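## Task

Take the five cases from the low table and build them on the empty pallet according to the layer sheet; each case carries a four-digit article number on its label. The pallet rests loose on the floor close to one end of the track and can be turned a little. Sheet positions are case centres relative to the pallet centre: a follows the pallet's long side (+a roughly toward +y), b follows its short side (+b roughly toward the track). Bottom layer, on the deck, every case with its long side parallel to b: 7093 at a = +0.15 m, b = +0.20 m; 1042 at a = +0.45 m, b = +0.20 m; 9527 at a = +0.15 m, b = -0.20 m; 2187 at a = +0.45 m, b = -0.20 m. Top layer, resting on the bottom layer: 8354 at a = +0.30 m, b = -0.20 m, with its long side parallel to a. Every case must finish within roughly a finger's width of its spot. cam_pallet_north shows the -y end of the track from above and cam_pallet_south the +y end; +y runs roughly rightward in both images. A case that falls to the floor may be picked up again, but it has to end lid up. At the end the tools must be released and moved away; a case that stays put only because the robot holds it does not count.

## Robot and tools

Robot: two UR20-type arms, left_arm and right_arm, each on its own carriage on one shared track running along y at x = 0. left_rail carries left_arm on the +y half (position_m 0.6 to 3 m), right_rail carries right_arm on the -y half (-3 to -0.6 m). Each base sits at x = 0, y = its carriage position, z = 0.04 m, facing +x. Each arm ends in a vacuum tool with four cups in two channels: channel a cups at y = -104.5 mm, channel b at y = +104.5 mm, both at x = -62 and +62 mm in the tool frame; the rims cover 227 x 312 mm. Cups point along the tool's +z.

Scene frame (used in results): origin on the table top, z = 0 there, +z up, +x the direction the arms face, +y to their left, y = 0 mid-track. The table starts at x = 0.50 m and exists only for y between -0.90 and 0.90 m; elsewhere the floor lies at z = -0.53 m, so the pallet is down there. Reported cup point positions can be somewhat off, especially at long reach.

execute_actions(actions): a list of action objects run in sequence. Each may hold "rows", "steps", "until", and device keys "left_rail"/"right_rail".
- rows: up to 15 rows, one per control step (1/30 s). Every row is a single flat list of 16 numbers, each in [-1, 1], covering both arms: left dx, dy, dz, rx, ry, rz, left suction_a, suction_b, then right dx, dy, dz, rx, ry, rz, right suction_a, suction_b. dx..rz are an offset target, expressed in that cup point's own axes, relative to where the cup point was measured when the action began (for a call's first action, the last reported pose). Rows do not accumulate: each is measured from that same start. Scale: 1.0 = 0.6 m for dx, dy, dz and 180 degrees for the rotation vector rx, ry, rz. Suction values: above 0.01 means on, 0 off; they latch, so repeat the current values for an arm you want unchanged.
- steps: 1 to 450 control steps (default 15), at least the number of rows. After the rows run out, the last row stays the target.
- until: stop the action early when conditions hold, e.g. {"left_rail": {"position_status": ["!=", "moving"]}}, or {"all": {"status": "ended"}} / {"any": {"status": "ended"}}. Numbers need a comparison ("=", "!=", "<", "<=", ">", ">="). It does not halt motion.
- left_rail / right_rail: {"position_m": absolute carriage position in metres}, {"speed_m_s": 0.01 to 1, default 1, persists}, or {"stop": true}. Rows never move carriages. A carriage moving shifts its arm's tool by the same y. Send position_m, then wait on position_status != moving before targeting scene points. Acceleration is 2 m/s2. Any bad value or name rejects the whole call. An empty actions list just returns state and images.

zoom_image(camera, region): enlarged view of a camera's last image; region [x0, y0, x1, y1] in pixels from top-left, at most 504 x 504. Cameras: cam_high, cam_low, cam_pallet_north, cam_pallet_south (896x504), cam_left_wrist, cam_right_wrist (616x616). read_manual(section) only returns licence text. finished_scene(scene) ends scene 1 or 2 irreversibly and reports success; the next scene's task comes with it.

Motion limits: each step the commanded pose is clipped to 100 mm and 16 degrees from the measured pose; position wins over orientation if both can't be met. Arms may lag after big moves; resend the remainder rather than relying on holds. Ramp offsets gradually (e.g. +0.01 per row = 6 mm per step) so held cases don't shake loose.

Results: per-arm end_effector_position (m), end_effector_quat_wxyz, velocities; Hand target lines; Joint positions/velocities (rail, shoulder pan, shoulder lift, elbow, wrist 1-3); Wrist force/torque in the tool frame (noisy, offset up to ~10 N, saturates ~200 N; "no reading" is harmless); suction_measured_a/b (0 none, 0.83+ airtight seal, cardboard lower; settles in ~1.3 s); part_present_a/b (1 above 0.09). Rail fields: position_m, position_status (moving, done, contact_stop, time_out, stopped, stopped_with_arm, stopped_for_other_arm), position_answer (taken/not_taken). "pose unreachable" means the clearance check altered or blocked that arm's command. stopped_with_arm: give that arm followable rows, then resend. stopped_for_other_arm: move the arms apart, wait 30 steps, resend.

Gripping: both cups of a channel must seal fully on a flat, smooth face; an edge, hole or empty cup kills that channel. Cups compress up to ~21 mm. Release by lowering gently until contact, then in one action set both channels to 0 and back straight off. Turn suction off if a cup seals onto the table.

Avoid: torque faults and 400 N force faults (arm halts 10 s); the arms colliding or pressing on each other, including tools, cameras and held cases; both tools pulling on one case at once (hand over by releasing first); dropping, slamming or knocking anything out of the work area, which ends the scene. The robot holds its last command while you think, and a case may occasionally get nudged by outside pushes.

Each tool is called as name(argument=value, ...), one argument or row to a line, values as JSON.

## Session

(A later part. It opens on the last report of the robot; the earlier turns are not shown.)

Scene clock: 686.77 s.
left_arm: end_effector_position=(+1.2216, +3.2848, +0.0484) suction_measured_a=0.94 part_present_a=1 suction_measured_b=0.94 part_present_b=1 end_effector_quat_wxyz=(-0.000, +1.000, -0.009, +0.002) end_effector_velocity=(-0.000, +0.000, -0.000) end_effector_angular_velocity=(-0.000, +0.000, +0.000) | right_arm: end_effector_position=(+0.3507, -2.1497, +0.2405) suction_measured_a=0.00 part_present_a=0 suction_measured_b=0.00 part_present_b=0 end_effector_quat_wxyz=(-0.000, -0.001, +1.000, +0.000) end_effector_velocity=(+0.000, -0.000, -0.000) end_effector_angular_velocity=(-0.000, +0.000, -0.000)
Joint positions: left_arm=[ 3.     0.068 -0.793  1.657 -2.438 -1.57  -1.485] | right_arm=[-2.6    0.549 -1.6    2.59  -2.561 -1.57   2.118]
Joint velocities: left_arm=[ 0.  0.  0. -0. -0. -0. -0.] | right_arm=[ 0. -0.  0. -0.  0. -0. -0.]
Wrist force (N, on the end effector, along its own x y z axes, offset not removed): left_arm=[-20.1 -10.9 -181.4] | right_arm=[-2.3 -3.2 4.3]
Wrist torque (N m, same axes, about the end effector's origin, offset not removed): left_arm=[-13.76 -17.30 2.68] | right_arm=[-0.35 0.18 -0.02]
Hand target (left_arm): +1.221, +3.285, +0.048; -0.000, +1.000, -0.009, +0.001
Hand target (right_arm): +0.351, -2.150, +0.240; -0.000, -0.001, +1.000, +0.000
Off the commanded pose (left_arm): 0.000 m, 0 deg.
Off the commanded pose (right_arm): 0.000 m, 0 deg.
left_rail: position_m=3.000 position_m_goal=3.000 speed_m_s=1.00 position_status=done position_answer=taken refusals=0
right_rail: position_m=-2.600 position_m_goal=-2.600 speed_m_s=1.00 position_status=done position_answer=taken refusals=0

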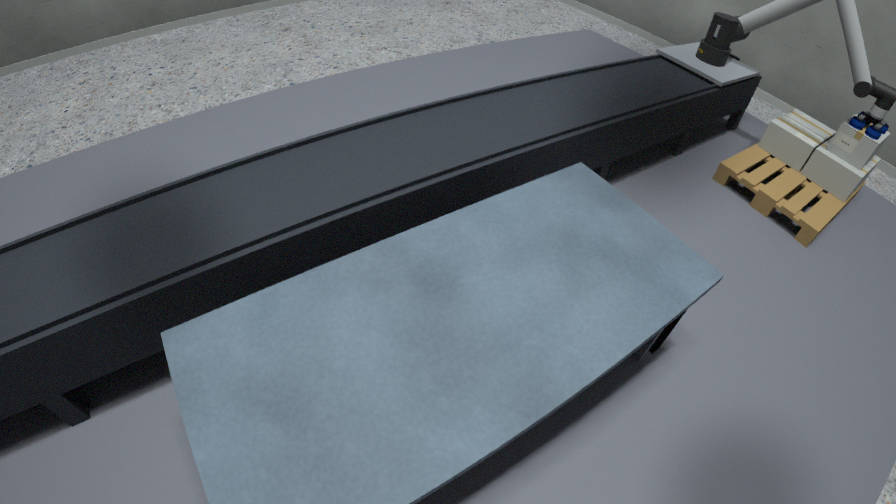

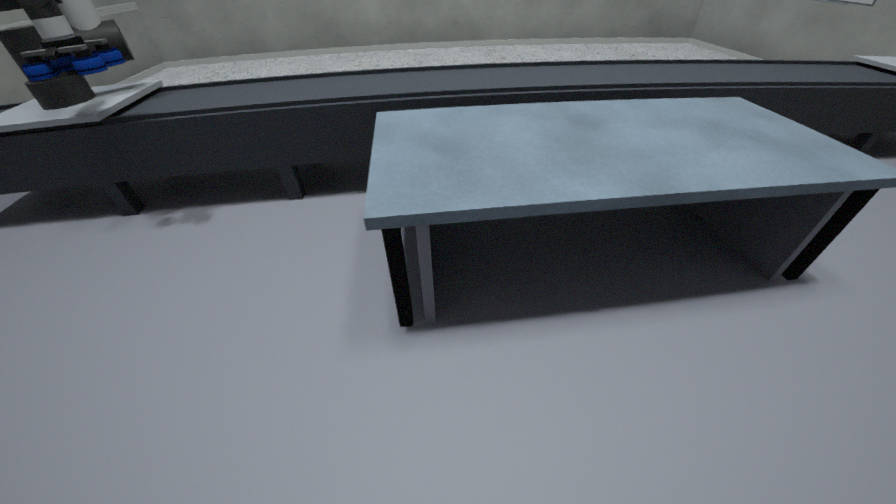

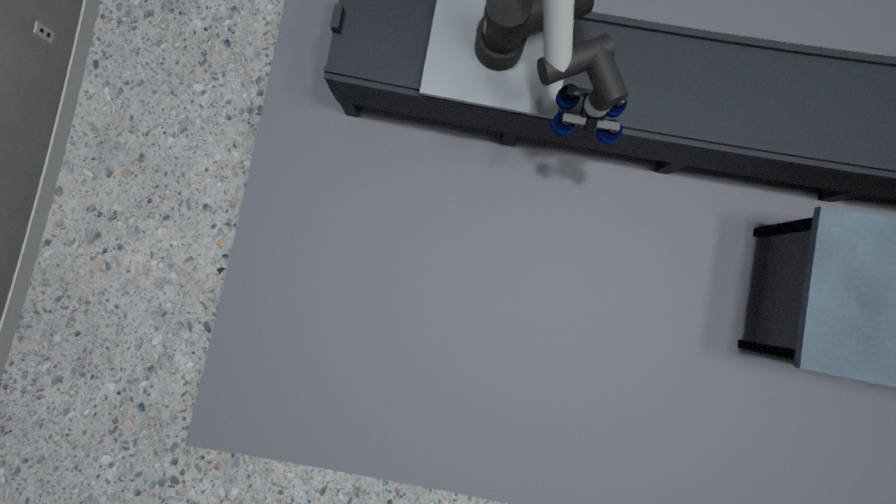

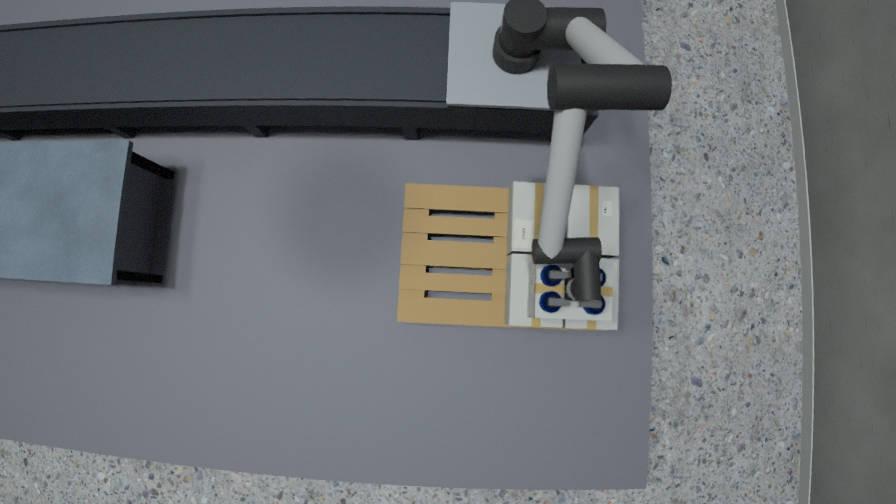

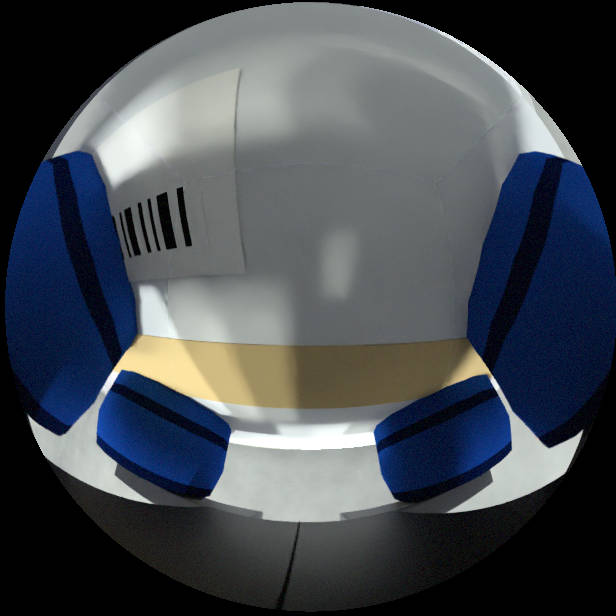

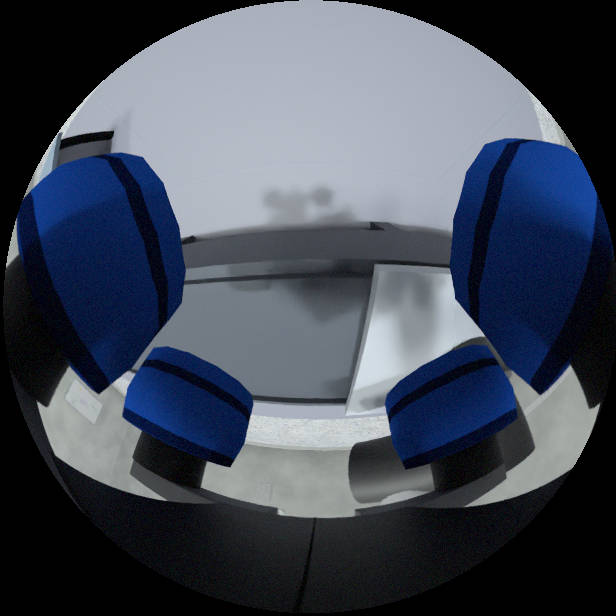

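execute_actions(
  actions=[
    {"rows": [[0,0,-0.01,0,0,0,0,0,0,0,0,0,0,0,0,0],[0,0,-0.02,0,0,0,0,0,0,0,0,0,0,0,0,0],[0,0,-0.04,0,0,0,0,0,0,0,0,0,0,0,0,0],[0,0,-0.07,0,0,0,0,0,0,0,0,0,0,0,0,0],[0,0,-0.10,0,0,0,0,0,0,0,0,0,0,0,0,0],[0,0,-0.13,0,0,0,0,0,0,0,0,0,0,0,0,0],[0,0,-0.16,0,0,0,0,0,0,0,0,0,0,0,0,0],[0,0,-0.20,0,0,0,0,0,0,0,0,0,0,0,0,0],[0,0,-0.25,0,0,0,0,0,0,0,0,0,0,0,0,0],[0,0,-0.30,0,0,0,0,0,0,0,0,0,0,0,0,0]], "steps": 12},
  ],
)

Scene clock: 690.03 s.
left_arm: end_effector_position=(+1.2216, +3.2851, +0.1460) suction_measured_a=0.01 part_present_a=0 suction_measured_b=0.01 part_present_b=0 end_effector_quat_wxyz=(-0.000, +1.000, -0.009, +0.002) end_effector_velocity=(+0.006, +0.002, +0.471) end_effector_angular_velocity=(+0.002, -0.027, -0.001) | right_arm: end_effector_position=(+0.3507, -2.1497, +0.2405) suction_measured_a=0.00 part_present_a=0 suction_measured_b=0.00 part_present_b=0 end_effector_quat_wxyz=(-0.000, -0.001, +1.000, +0.000) end_effector_velocity=(+0.000, -0.000, -0.000) end_effector_angular_velocity=(-0.000, +0.000, +0.000)
Joint positions: left_arm=[ 3.     0.068 -0.876  1.641 -2.34  -1.57  -1.485] | right_arm=[-2.6    0.549 -1.6    2.59  -2.561 -1.57   2.118]
Joint velocities: left_arm=[ 0.     0.001 -0.378 -0.114  0.464  0.     0.002] | right_arm=[ 0. -0.  0.  0. -0.  0. -0.]
Wrist force (N, on the end effector, along its own x y z axes, offset not removed): left_arm=[1.3 -2.5 1.5] | right_arm=[-1.7 -2.0 -0.4]
Wrist torque (N m, same axes, about the end effector's origin, offset not removed): left_arm=[-0.78 -0.03 -0.15] | right_arm=[-0.27 0.16 -0.07]
Hand target (left_arm): +1.220, +3.285, +0.225; -0.001, +1.000, -0.009, +0.004
Hand target (right_arm): +0.351, -2.150, +0.240; -0.000, -0.001, +1.000, +0.000
Off the commanded pose (left_arm): 0.082 m, 0 deg.
Off the commanded pose (right_arm): 0.000 m, 0 deg.
left_rail: position_m=3.000 position_m_goal=3.000 speed_m_s=1.00 position_status=done position_answer=taken refusals=0
right_rail: position_m=-2.600 position_m_goal=-2.600 speed_m_s=1.00 position_status=done position_answer=taken refusals=0

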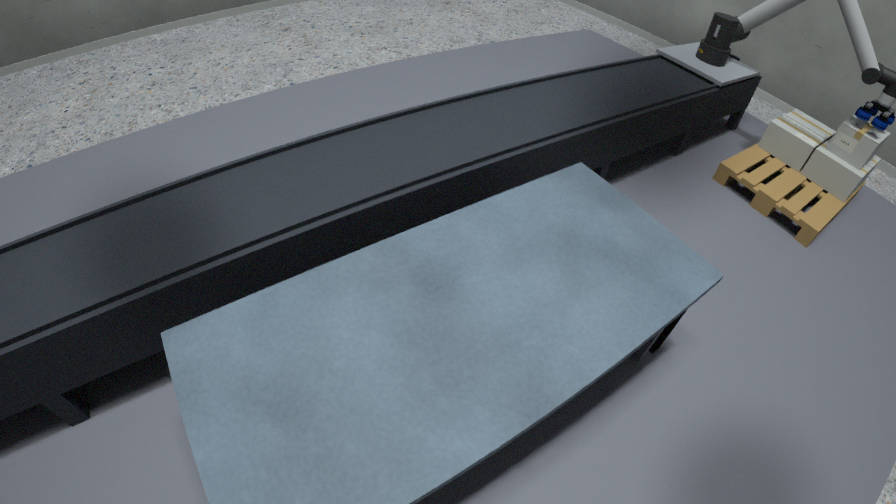

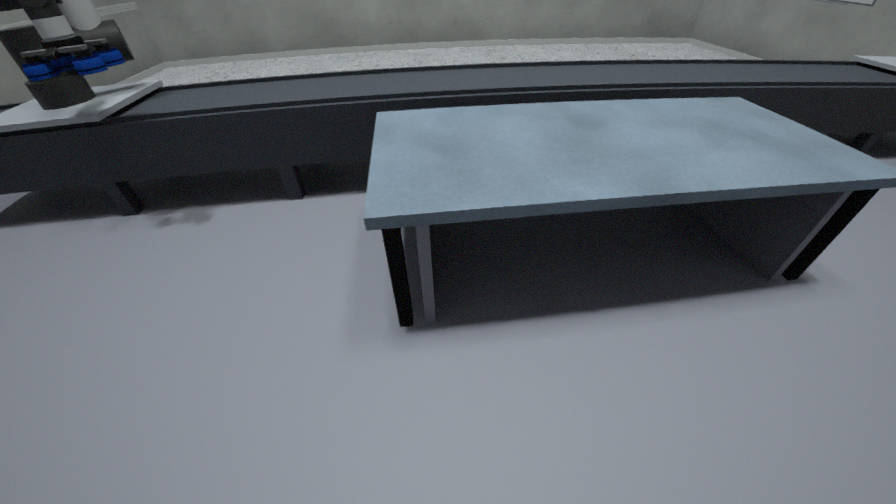

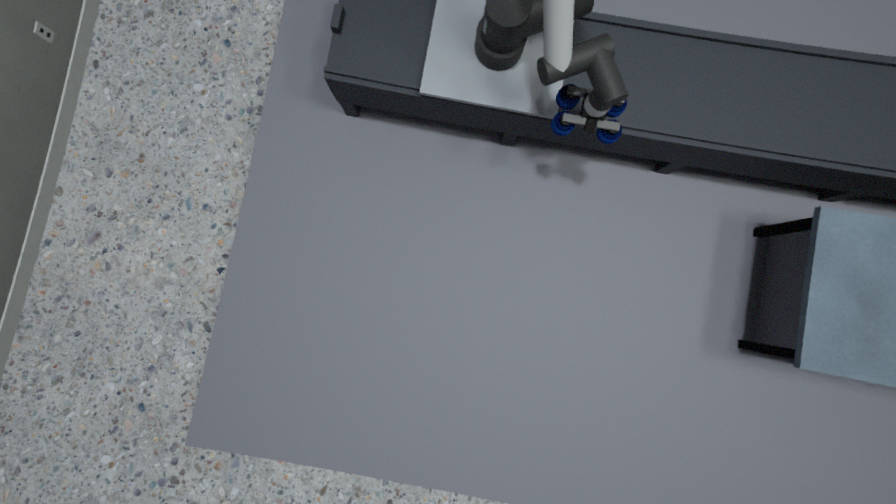

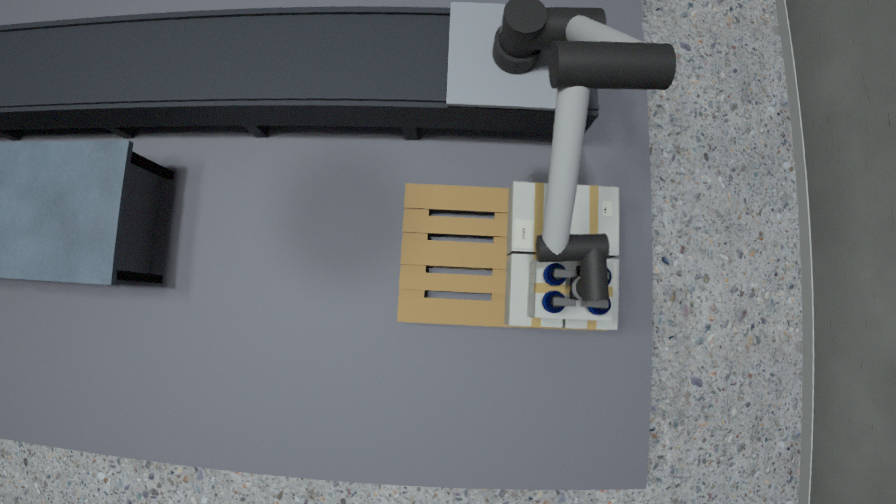

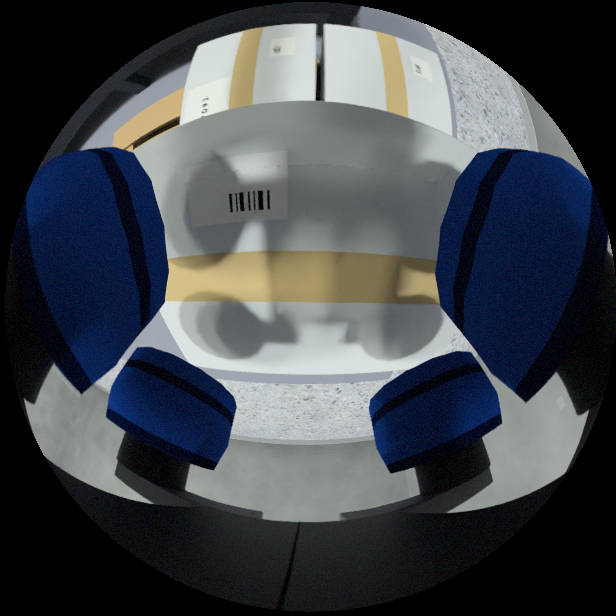

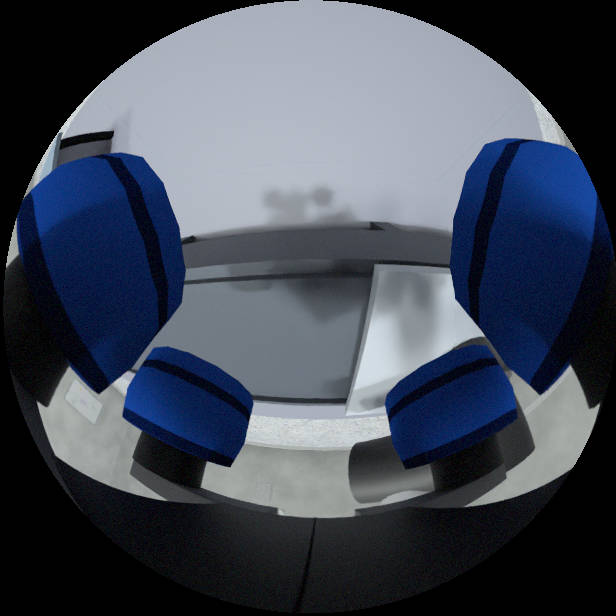

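execute_actions(
  actions=[
    {"left_rail": {"position_m": 2.1}, "steps": 1},
  ],
)

Scene clock: 692.80 s.
left_arm: end_effector_position=(+1.2204, +3.2851, +0.2253) suction_measured_a=0.01 part_present_a=0 suction_measured_b=0.01 part_present_b=0 end_effector_quat_wxyz=(-0.001, +1.000, -0.009, +0.004) end_effector_velocity=(+0.000, +0.000, +0.000) end_effector_angular_velocity=(-0.000, +0.000, +0.000) | right_arm: end_effector_position=(+0.3507, -2.1497, +0.2405) suction_measured_a=0.00 part_present_a=0 suction_measured_b=0.00 part_present_b=0 end_effector_quat_wxyz=(-0.000, -0.001, +1.000, +0.000) end_effector_velocity=(-0.000, +0.000, +0.000) end_effector_angular_velocity=(+0.000, -0.000, +0.000)
Joint positions: left_arm=[ 3.     0.068 -0.938  1.62  -2.26  -1.57  -1.485] | right_arm=[-2.6    0.549 -1.6    2.59  -2.561 -1.57   2.118]
Joint velocities: left_arm=[ 0.     0.    -0.    -0.     0.001  0.    -0.   ] | right_arm=[ 0.  0. -0.  0. -0. -0. -0.]
Wrist force (N, on the end effector, along its own x y z axes, offset not removed): left_arm=[3.6 -4.6 -2.8] | right_arm=[-3.0 -0.9 -1.0]
Wrist torque (N m, same axes, about the end effector's origin, offset not removed): left_arm=[-1.30 -0.26 -0.08] | right_arm=[0.03 0.28 -0.10]
Hand target (left_arm): +1.221, +3.282, +0.229; -0.000, +1.000, -0.009, +0.002
Hand target (right_arm): +0.351, -2.150, +0.240; -0.000, -0.001, +1.000, +0.000
Off the commanded pose (left_arm): 0.003 m, 0 deg.
Off the commanded pose (right_arm): 0.000 m, 0 deg.
left_rail: position_m=3.000 position_m_goal=2.100 speed_m_s=1.00 position_status=moving position_answer=taken refusals=0
right_rail: position_m=-2.600 position_m_goal=-2.600 speed_m_s=1.00 position_status=done position_answer=taken refusals=0

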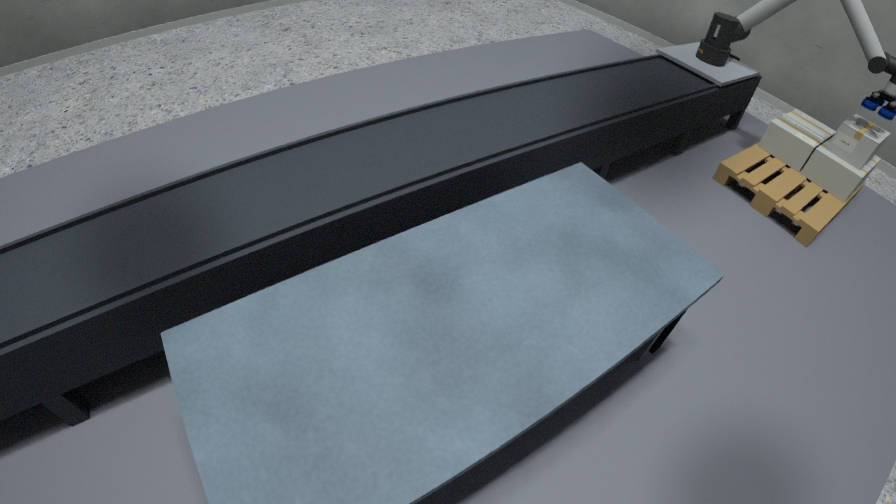

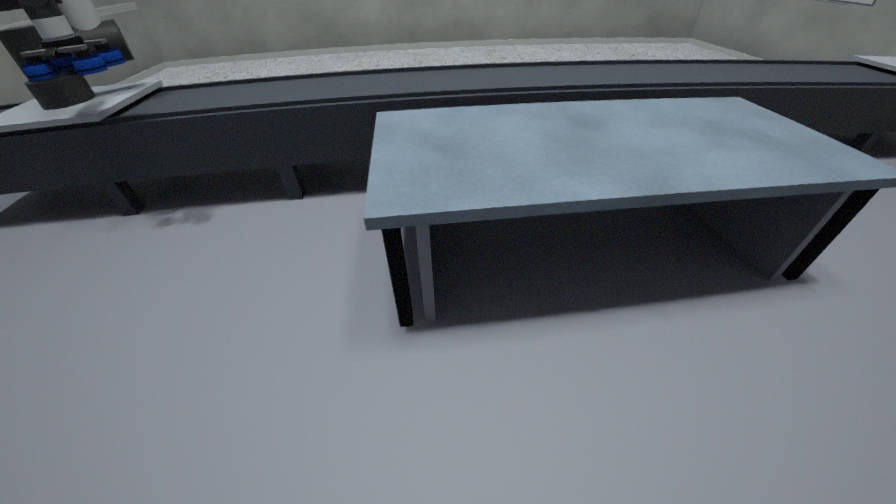

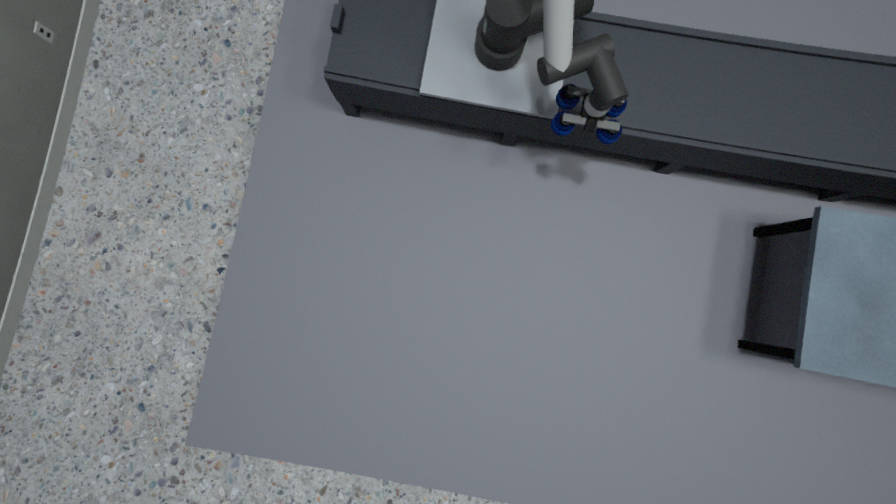

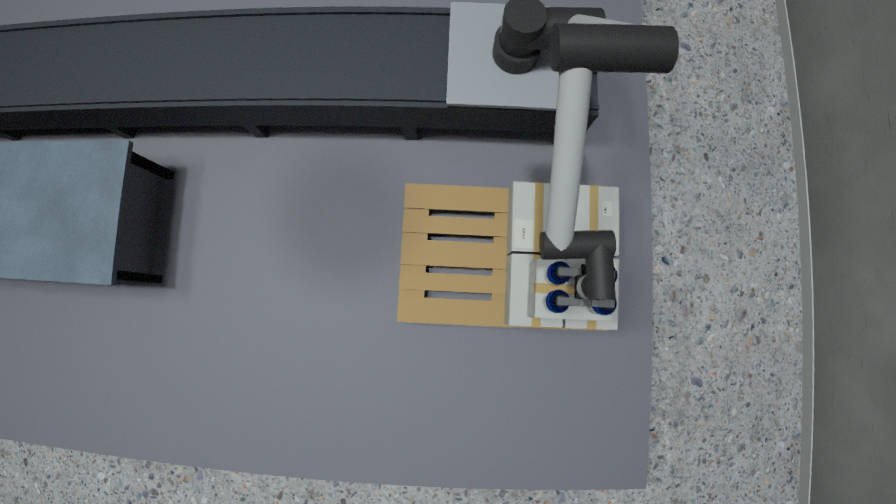

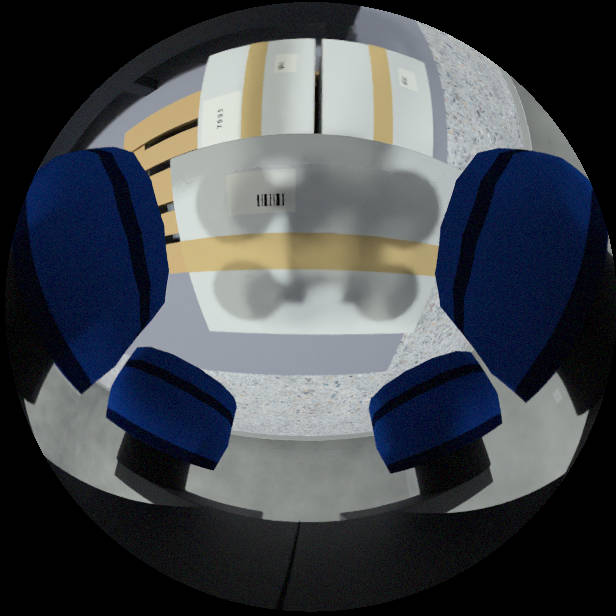

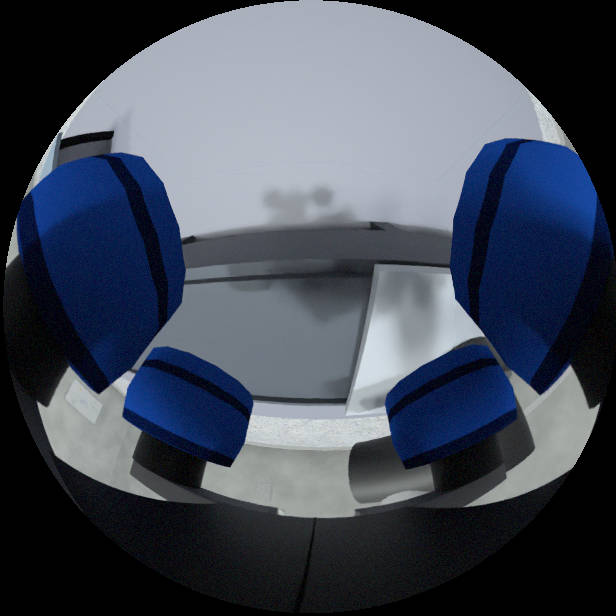

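The carriage is moving away from the pallet. I'll check again once it has arrived.

execute_actions(
  actions=[],
)

Scene clock: 694.70 s.
left_arm: end_effector_position=(+1.2209, +2.3846, +0.2286) suction_measured_a=0.01 part_present_a=0 suction_measured_b=0.01 part_present_b=0 end_effector_quat_wxyz=(-0.000, +1.000, -0.009, +0.002) end_effector_velocity=(+0.000, -0.000, -0.000) end_effector_angular_velocity=(-0.000, +0.000, -0.000) | right_arm: end_effector_position=(+0.3507, -2.1497, +0.2405) suction_measured_a=0.00 part_present_a=0 suction_measured_b=0.00 part_present_b=0 end_effector_quat_wxyz=(-0.000, -0.001, +1.000, +0.000) end_effector_velocity=(-0.000, +0.000, +0.000) end_effector_angular_velocity=(+0.000, -0.000, +0.000)
Joint positions: left_arm=[ 2.1    0.068 -0.94   1.615 -2.25  -1.57  -1.485] | right_arm=[-2.6    0.549 -1.6    2.59  -2.561 -1.57   2.118]
Joint velocities: left_arm=[ 0. -0.  0. -0.  0. -0.  0.] | right_arm=[ 0. -0. -0.  0. -0.  0. -0.]
Wrist force (N, on the end effector, along its own x y z axes, offset not removed): left_arm=[1.8 -1.6 2.0] | right_arm=[-2.5 -2.1 1.4]
Wrist torque (N m, same axes, about the end effector's origin, offset not removed): left_arm=[-0.88 -0.15 -0.19] | right_arm=[-0.22 0.33 -0.12]
Hand target (left_arm): +1.221, +2.385, +0.229; -0.000, +1.000, -0.009, +0.002
Hand target (right_arm): +0.351, -2.150, +0.240; -0.000, -0.001, +1.000, +0.000
Off the commanded pose (left_arm): 0.000 m, 0 deg.
Off the commanded pose (right_arm): 0.000 m, 0 deg.
left_rail: position_m=2.100 position_m_goal=2.100 speed_m_s=1.00 position_status=done position_answer=taken refusals=0
right_rail: position_m=-2.600 position_m_goal=-2.600 speed_m_s=1.00 position_status=done position_answer=taken refusals=0

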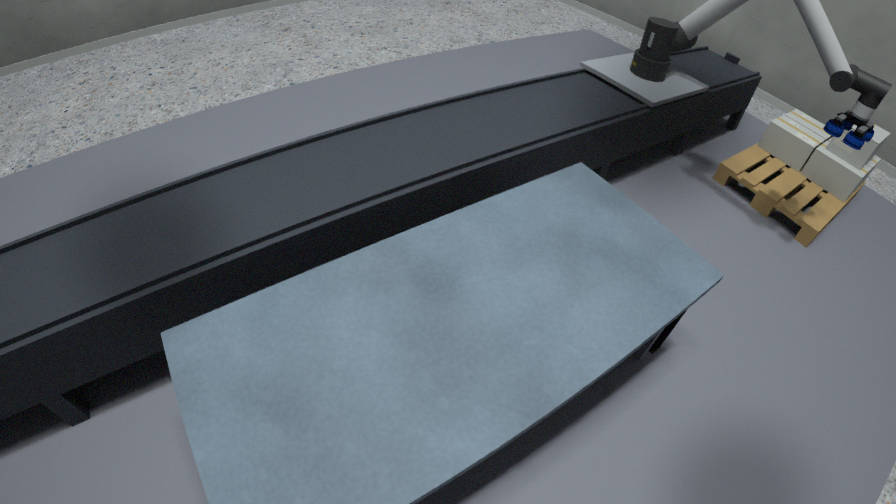

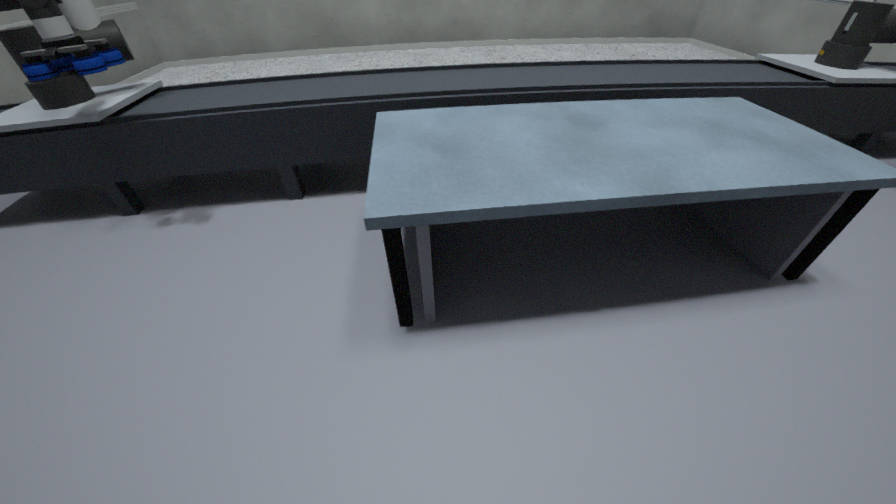

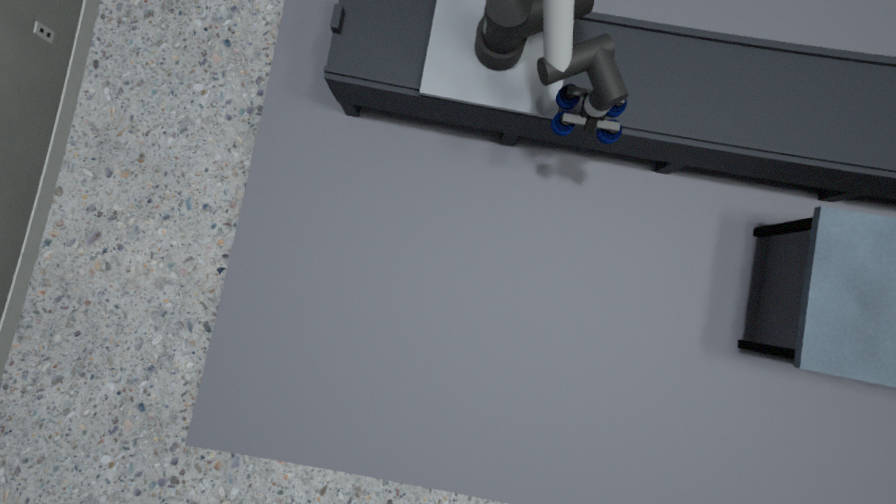

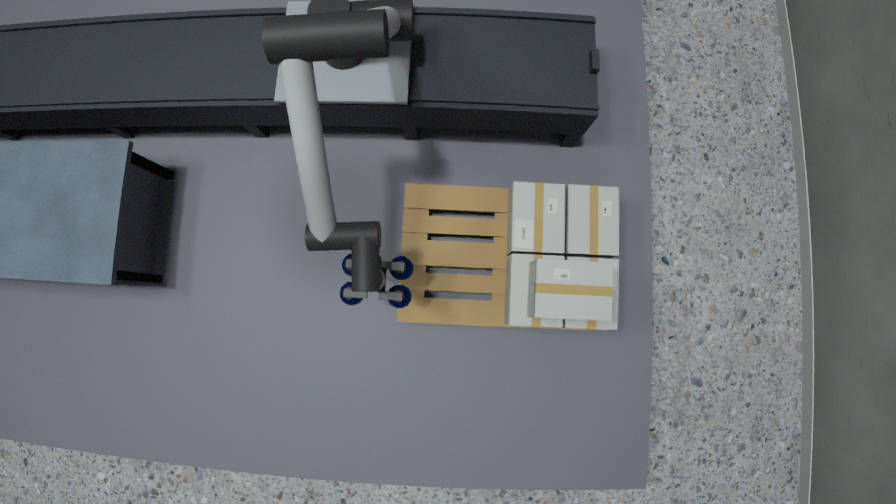

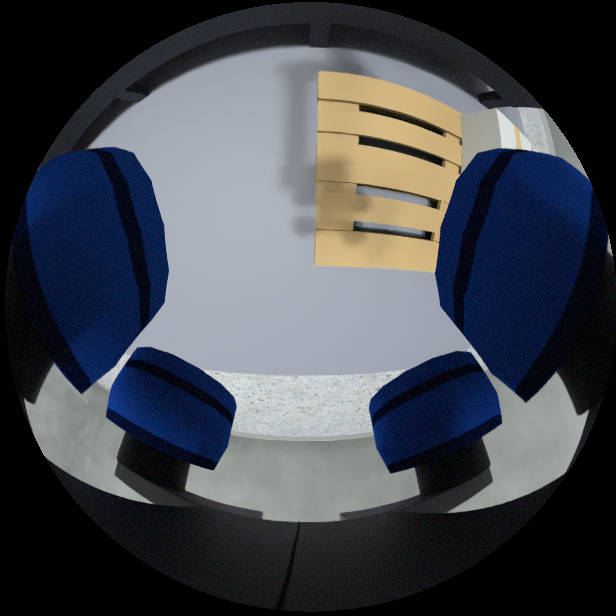

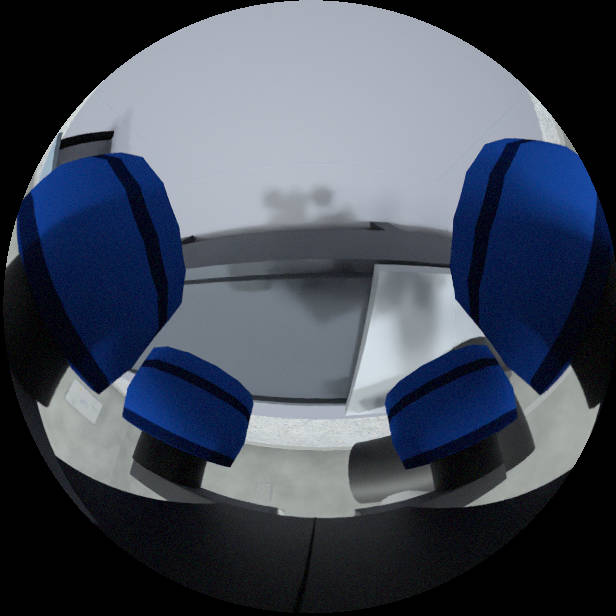

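zoom_image(
  camera="cam_pallet_south",
  region=[525, 250, 625, 335],
)

zoom_image(
  camera="cam_pallet_south",
  region=[390, 170, 630, 340],
)

Region (525, 250, 625, 335) of cam_pallet_south's 896x504 image, scaled by 5.040, with more detail than that image has; it fills the top 428 rows of this view, and the rest is white.

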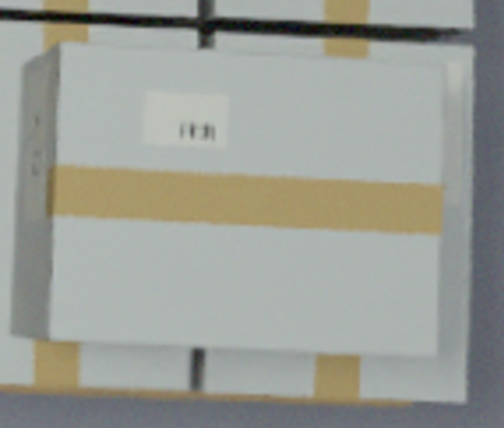

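Region (390, 170, 630, 340) of cam_pallet_south's 896x504 image, scaled by 2.100, with more detail than that image has; it fills the top 357 rows of this view, and the rest is white.

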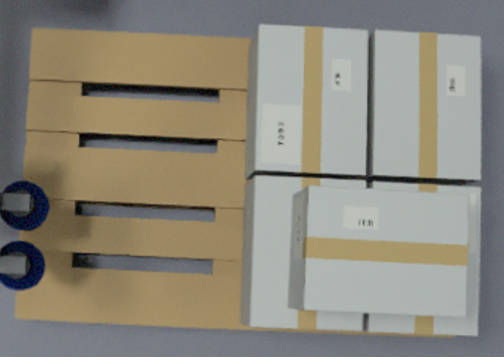

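execute_actions(
  actions=[
    {"left_rail": {"position_m": 1.5}, "steps": 1},
  ],
)

Scene clock: 698.87 s.
left_arm: end_effector_position=(+1.2210, +2.3845, +0.2286) suction_measured_a=0.01 part_present_a=0 suction_measured_b=0.01 part_present_b=0 end_effector_quat_wxyz=(-0.000, +1.000, -0.009, +0.002) end_effector_velocity=(+0.000, +0.000, +0.000) end_effector_angular_velocity=(-0.000, -0.000, +0.000) | right_arm: end_effector_position=(+0.3507, -2.1497, +0.2405) suction_measured_a=0.00 part_present_a=0 suction_measured_b=0.00 part_present_b=0 end_effector_quat_wxyz=(-0.000, -0.001, +1.000, +0.000) end_effector_velocity=(+0.000, -0.000, -0.000) end_effector_angular_velocity=(-0.000, +0.000, -0.000)
Joint positions: left_arm=[ 2.1    0.068 -0.94   1.615 -2.25  -1.57  -1.485] | right_arm=[-2.6    0.549 -1.6    2.59  -2.561 -1.57   2.118]
Joint velocities: left_arm=[ 0.  0. -0. -0. -0. -0. -0.] | right_arm=[ 0. -0.  0. -0.  0. -0.  0.]
Wrist force (N, on the end effector, along its own x y z axes, offset not removed): left_arm=[3.6 2.4 2.6] | right_arm=[-2.8 -1.9 -1.6]
Wrist torque (N m, same axes, about the end effector's origin, offset not removed): left_arm=[-0.21 -0.41 0.09] | right_arm=[-0.21 0.31 -0.04]
Hand target (left_arm): +1.221, +2.382, +0.229; -0.000, +1.000, -0.009, +0.002
Hand target (right_arm): +0.351, -2.150, +0.240; -0.000, -0.001, +1.000, +0.000
Off the commanded pose (left_arm): 0.000 m, 0 deg.
Off the commanded pose (right_arm): 0.000 m, 0 deg.
left_rail: position_m=2.100 position_m_goal=1.500 speed_m_s=1.00 position_status=moving position_answer=taken refusals=0
right_rail: position_m=-2.600 position_m_goal=-2.600 speed_m_s=1.00 position_status=done position_answer=taken refusals=0

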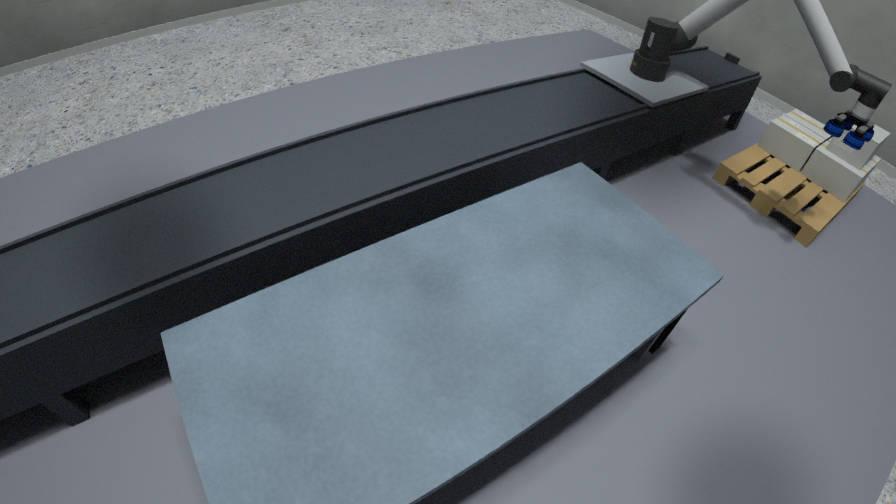

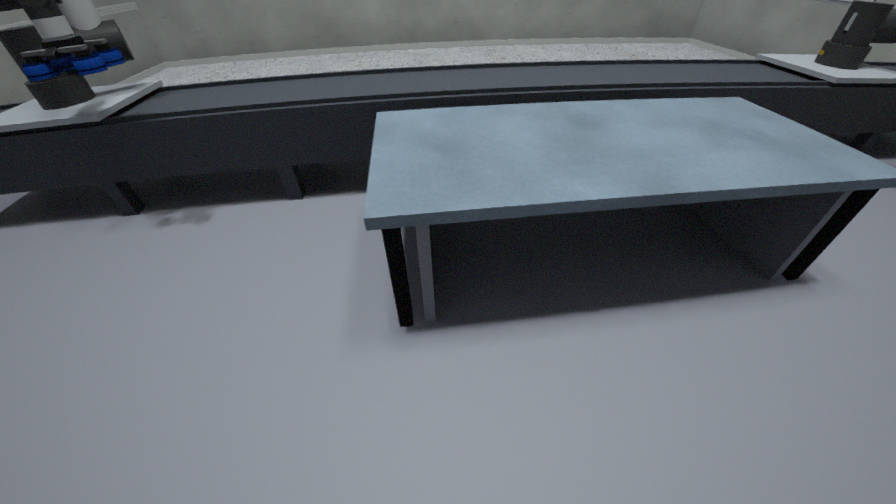

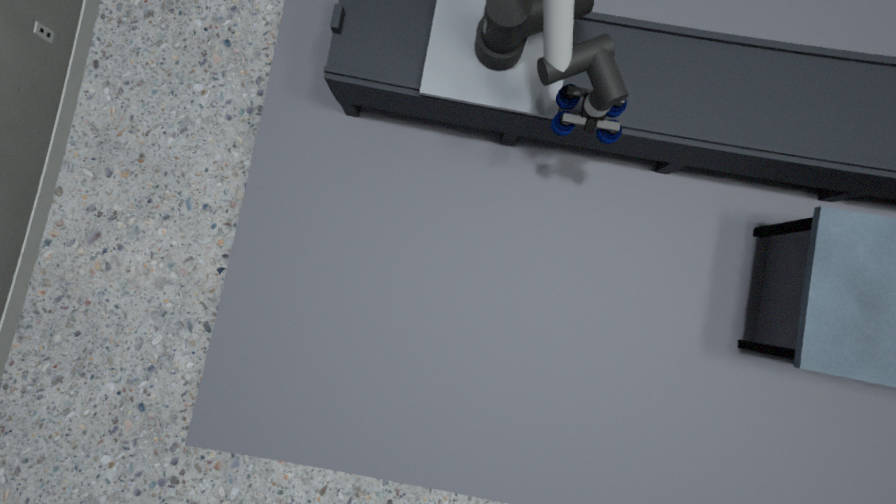

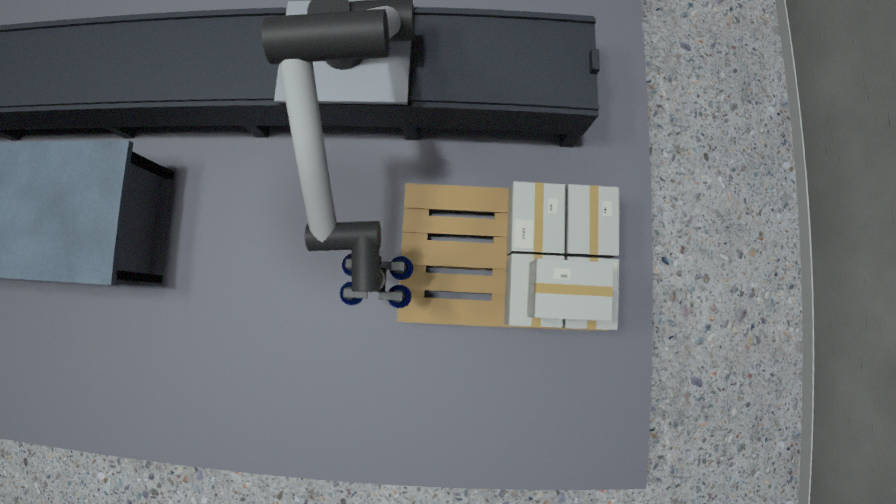

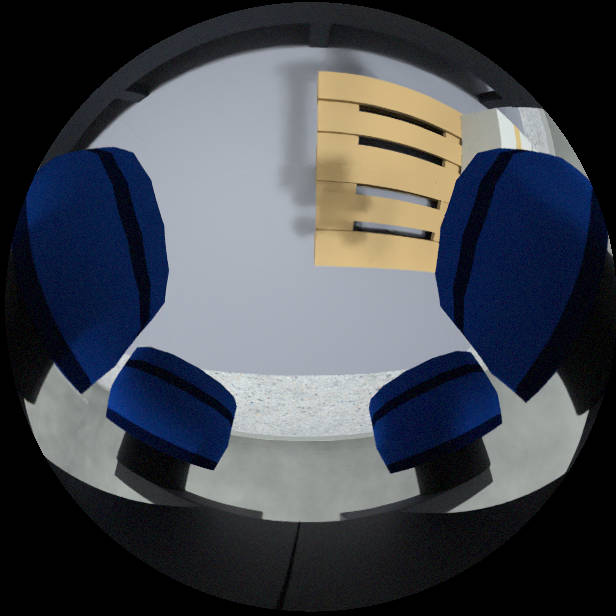

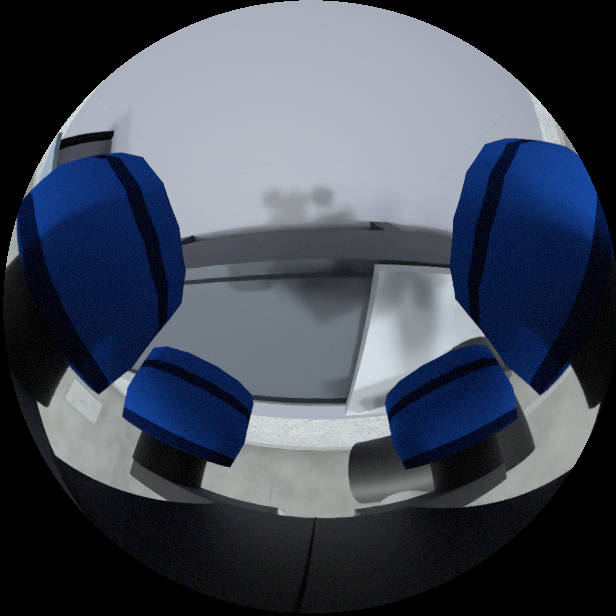

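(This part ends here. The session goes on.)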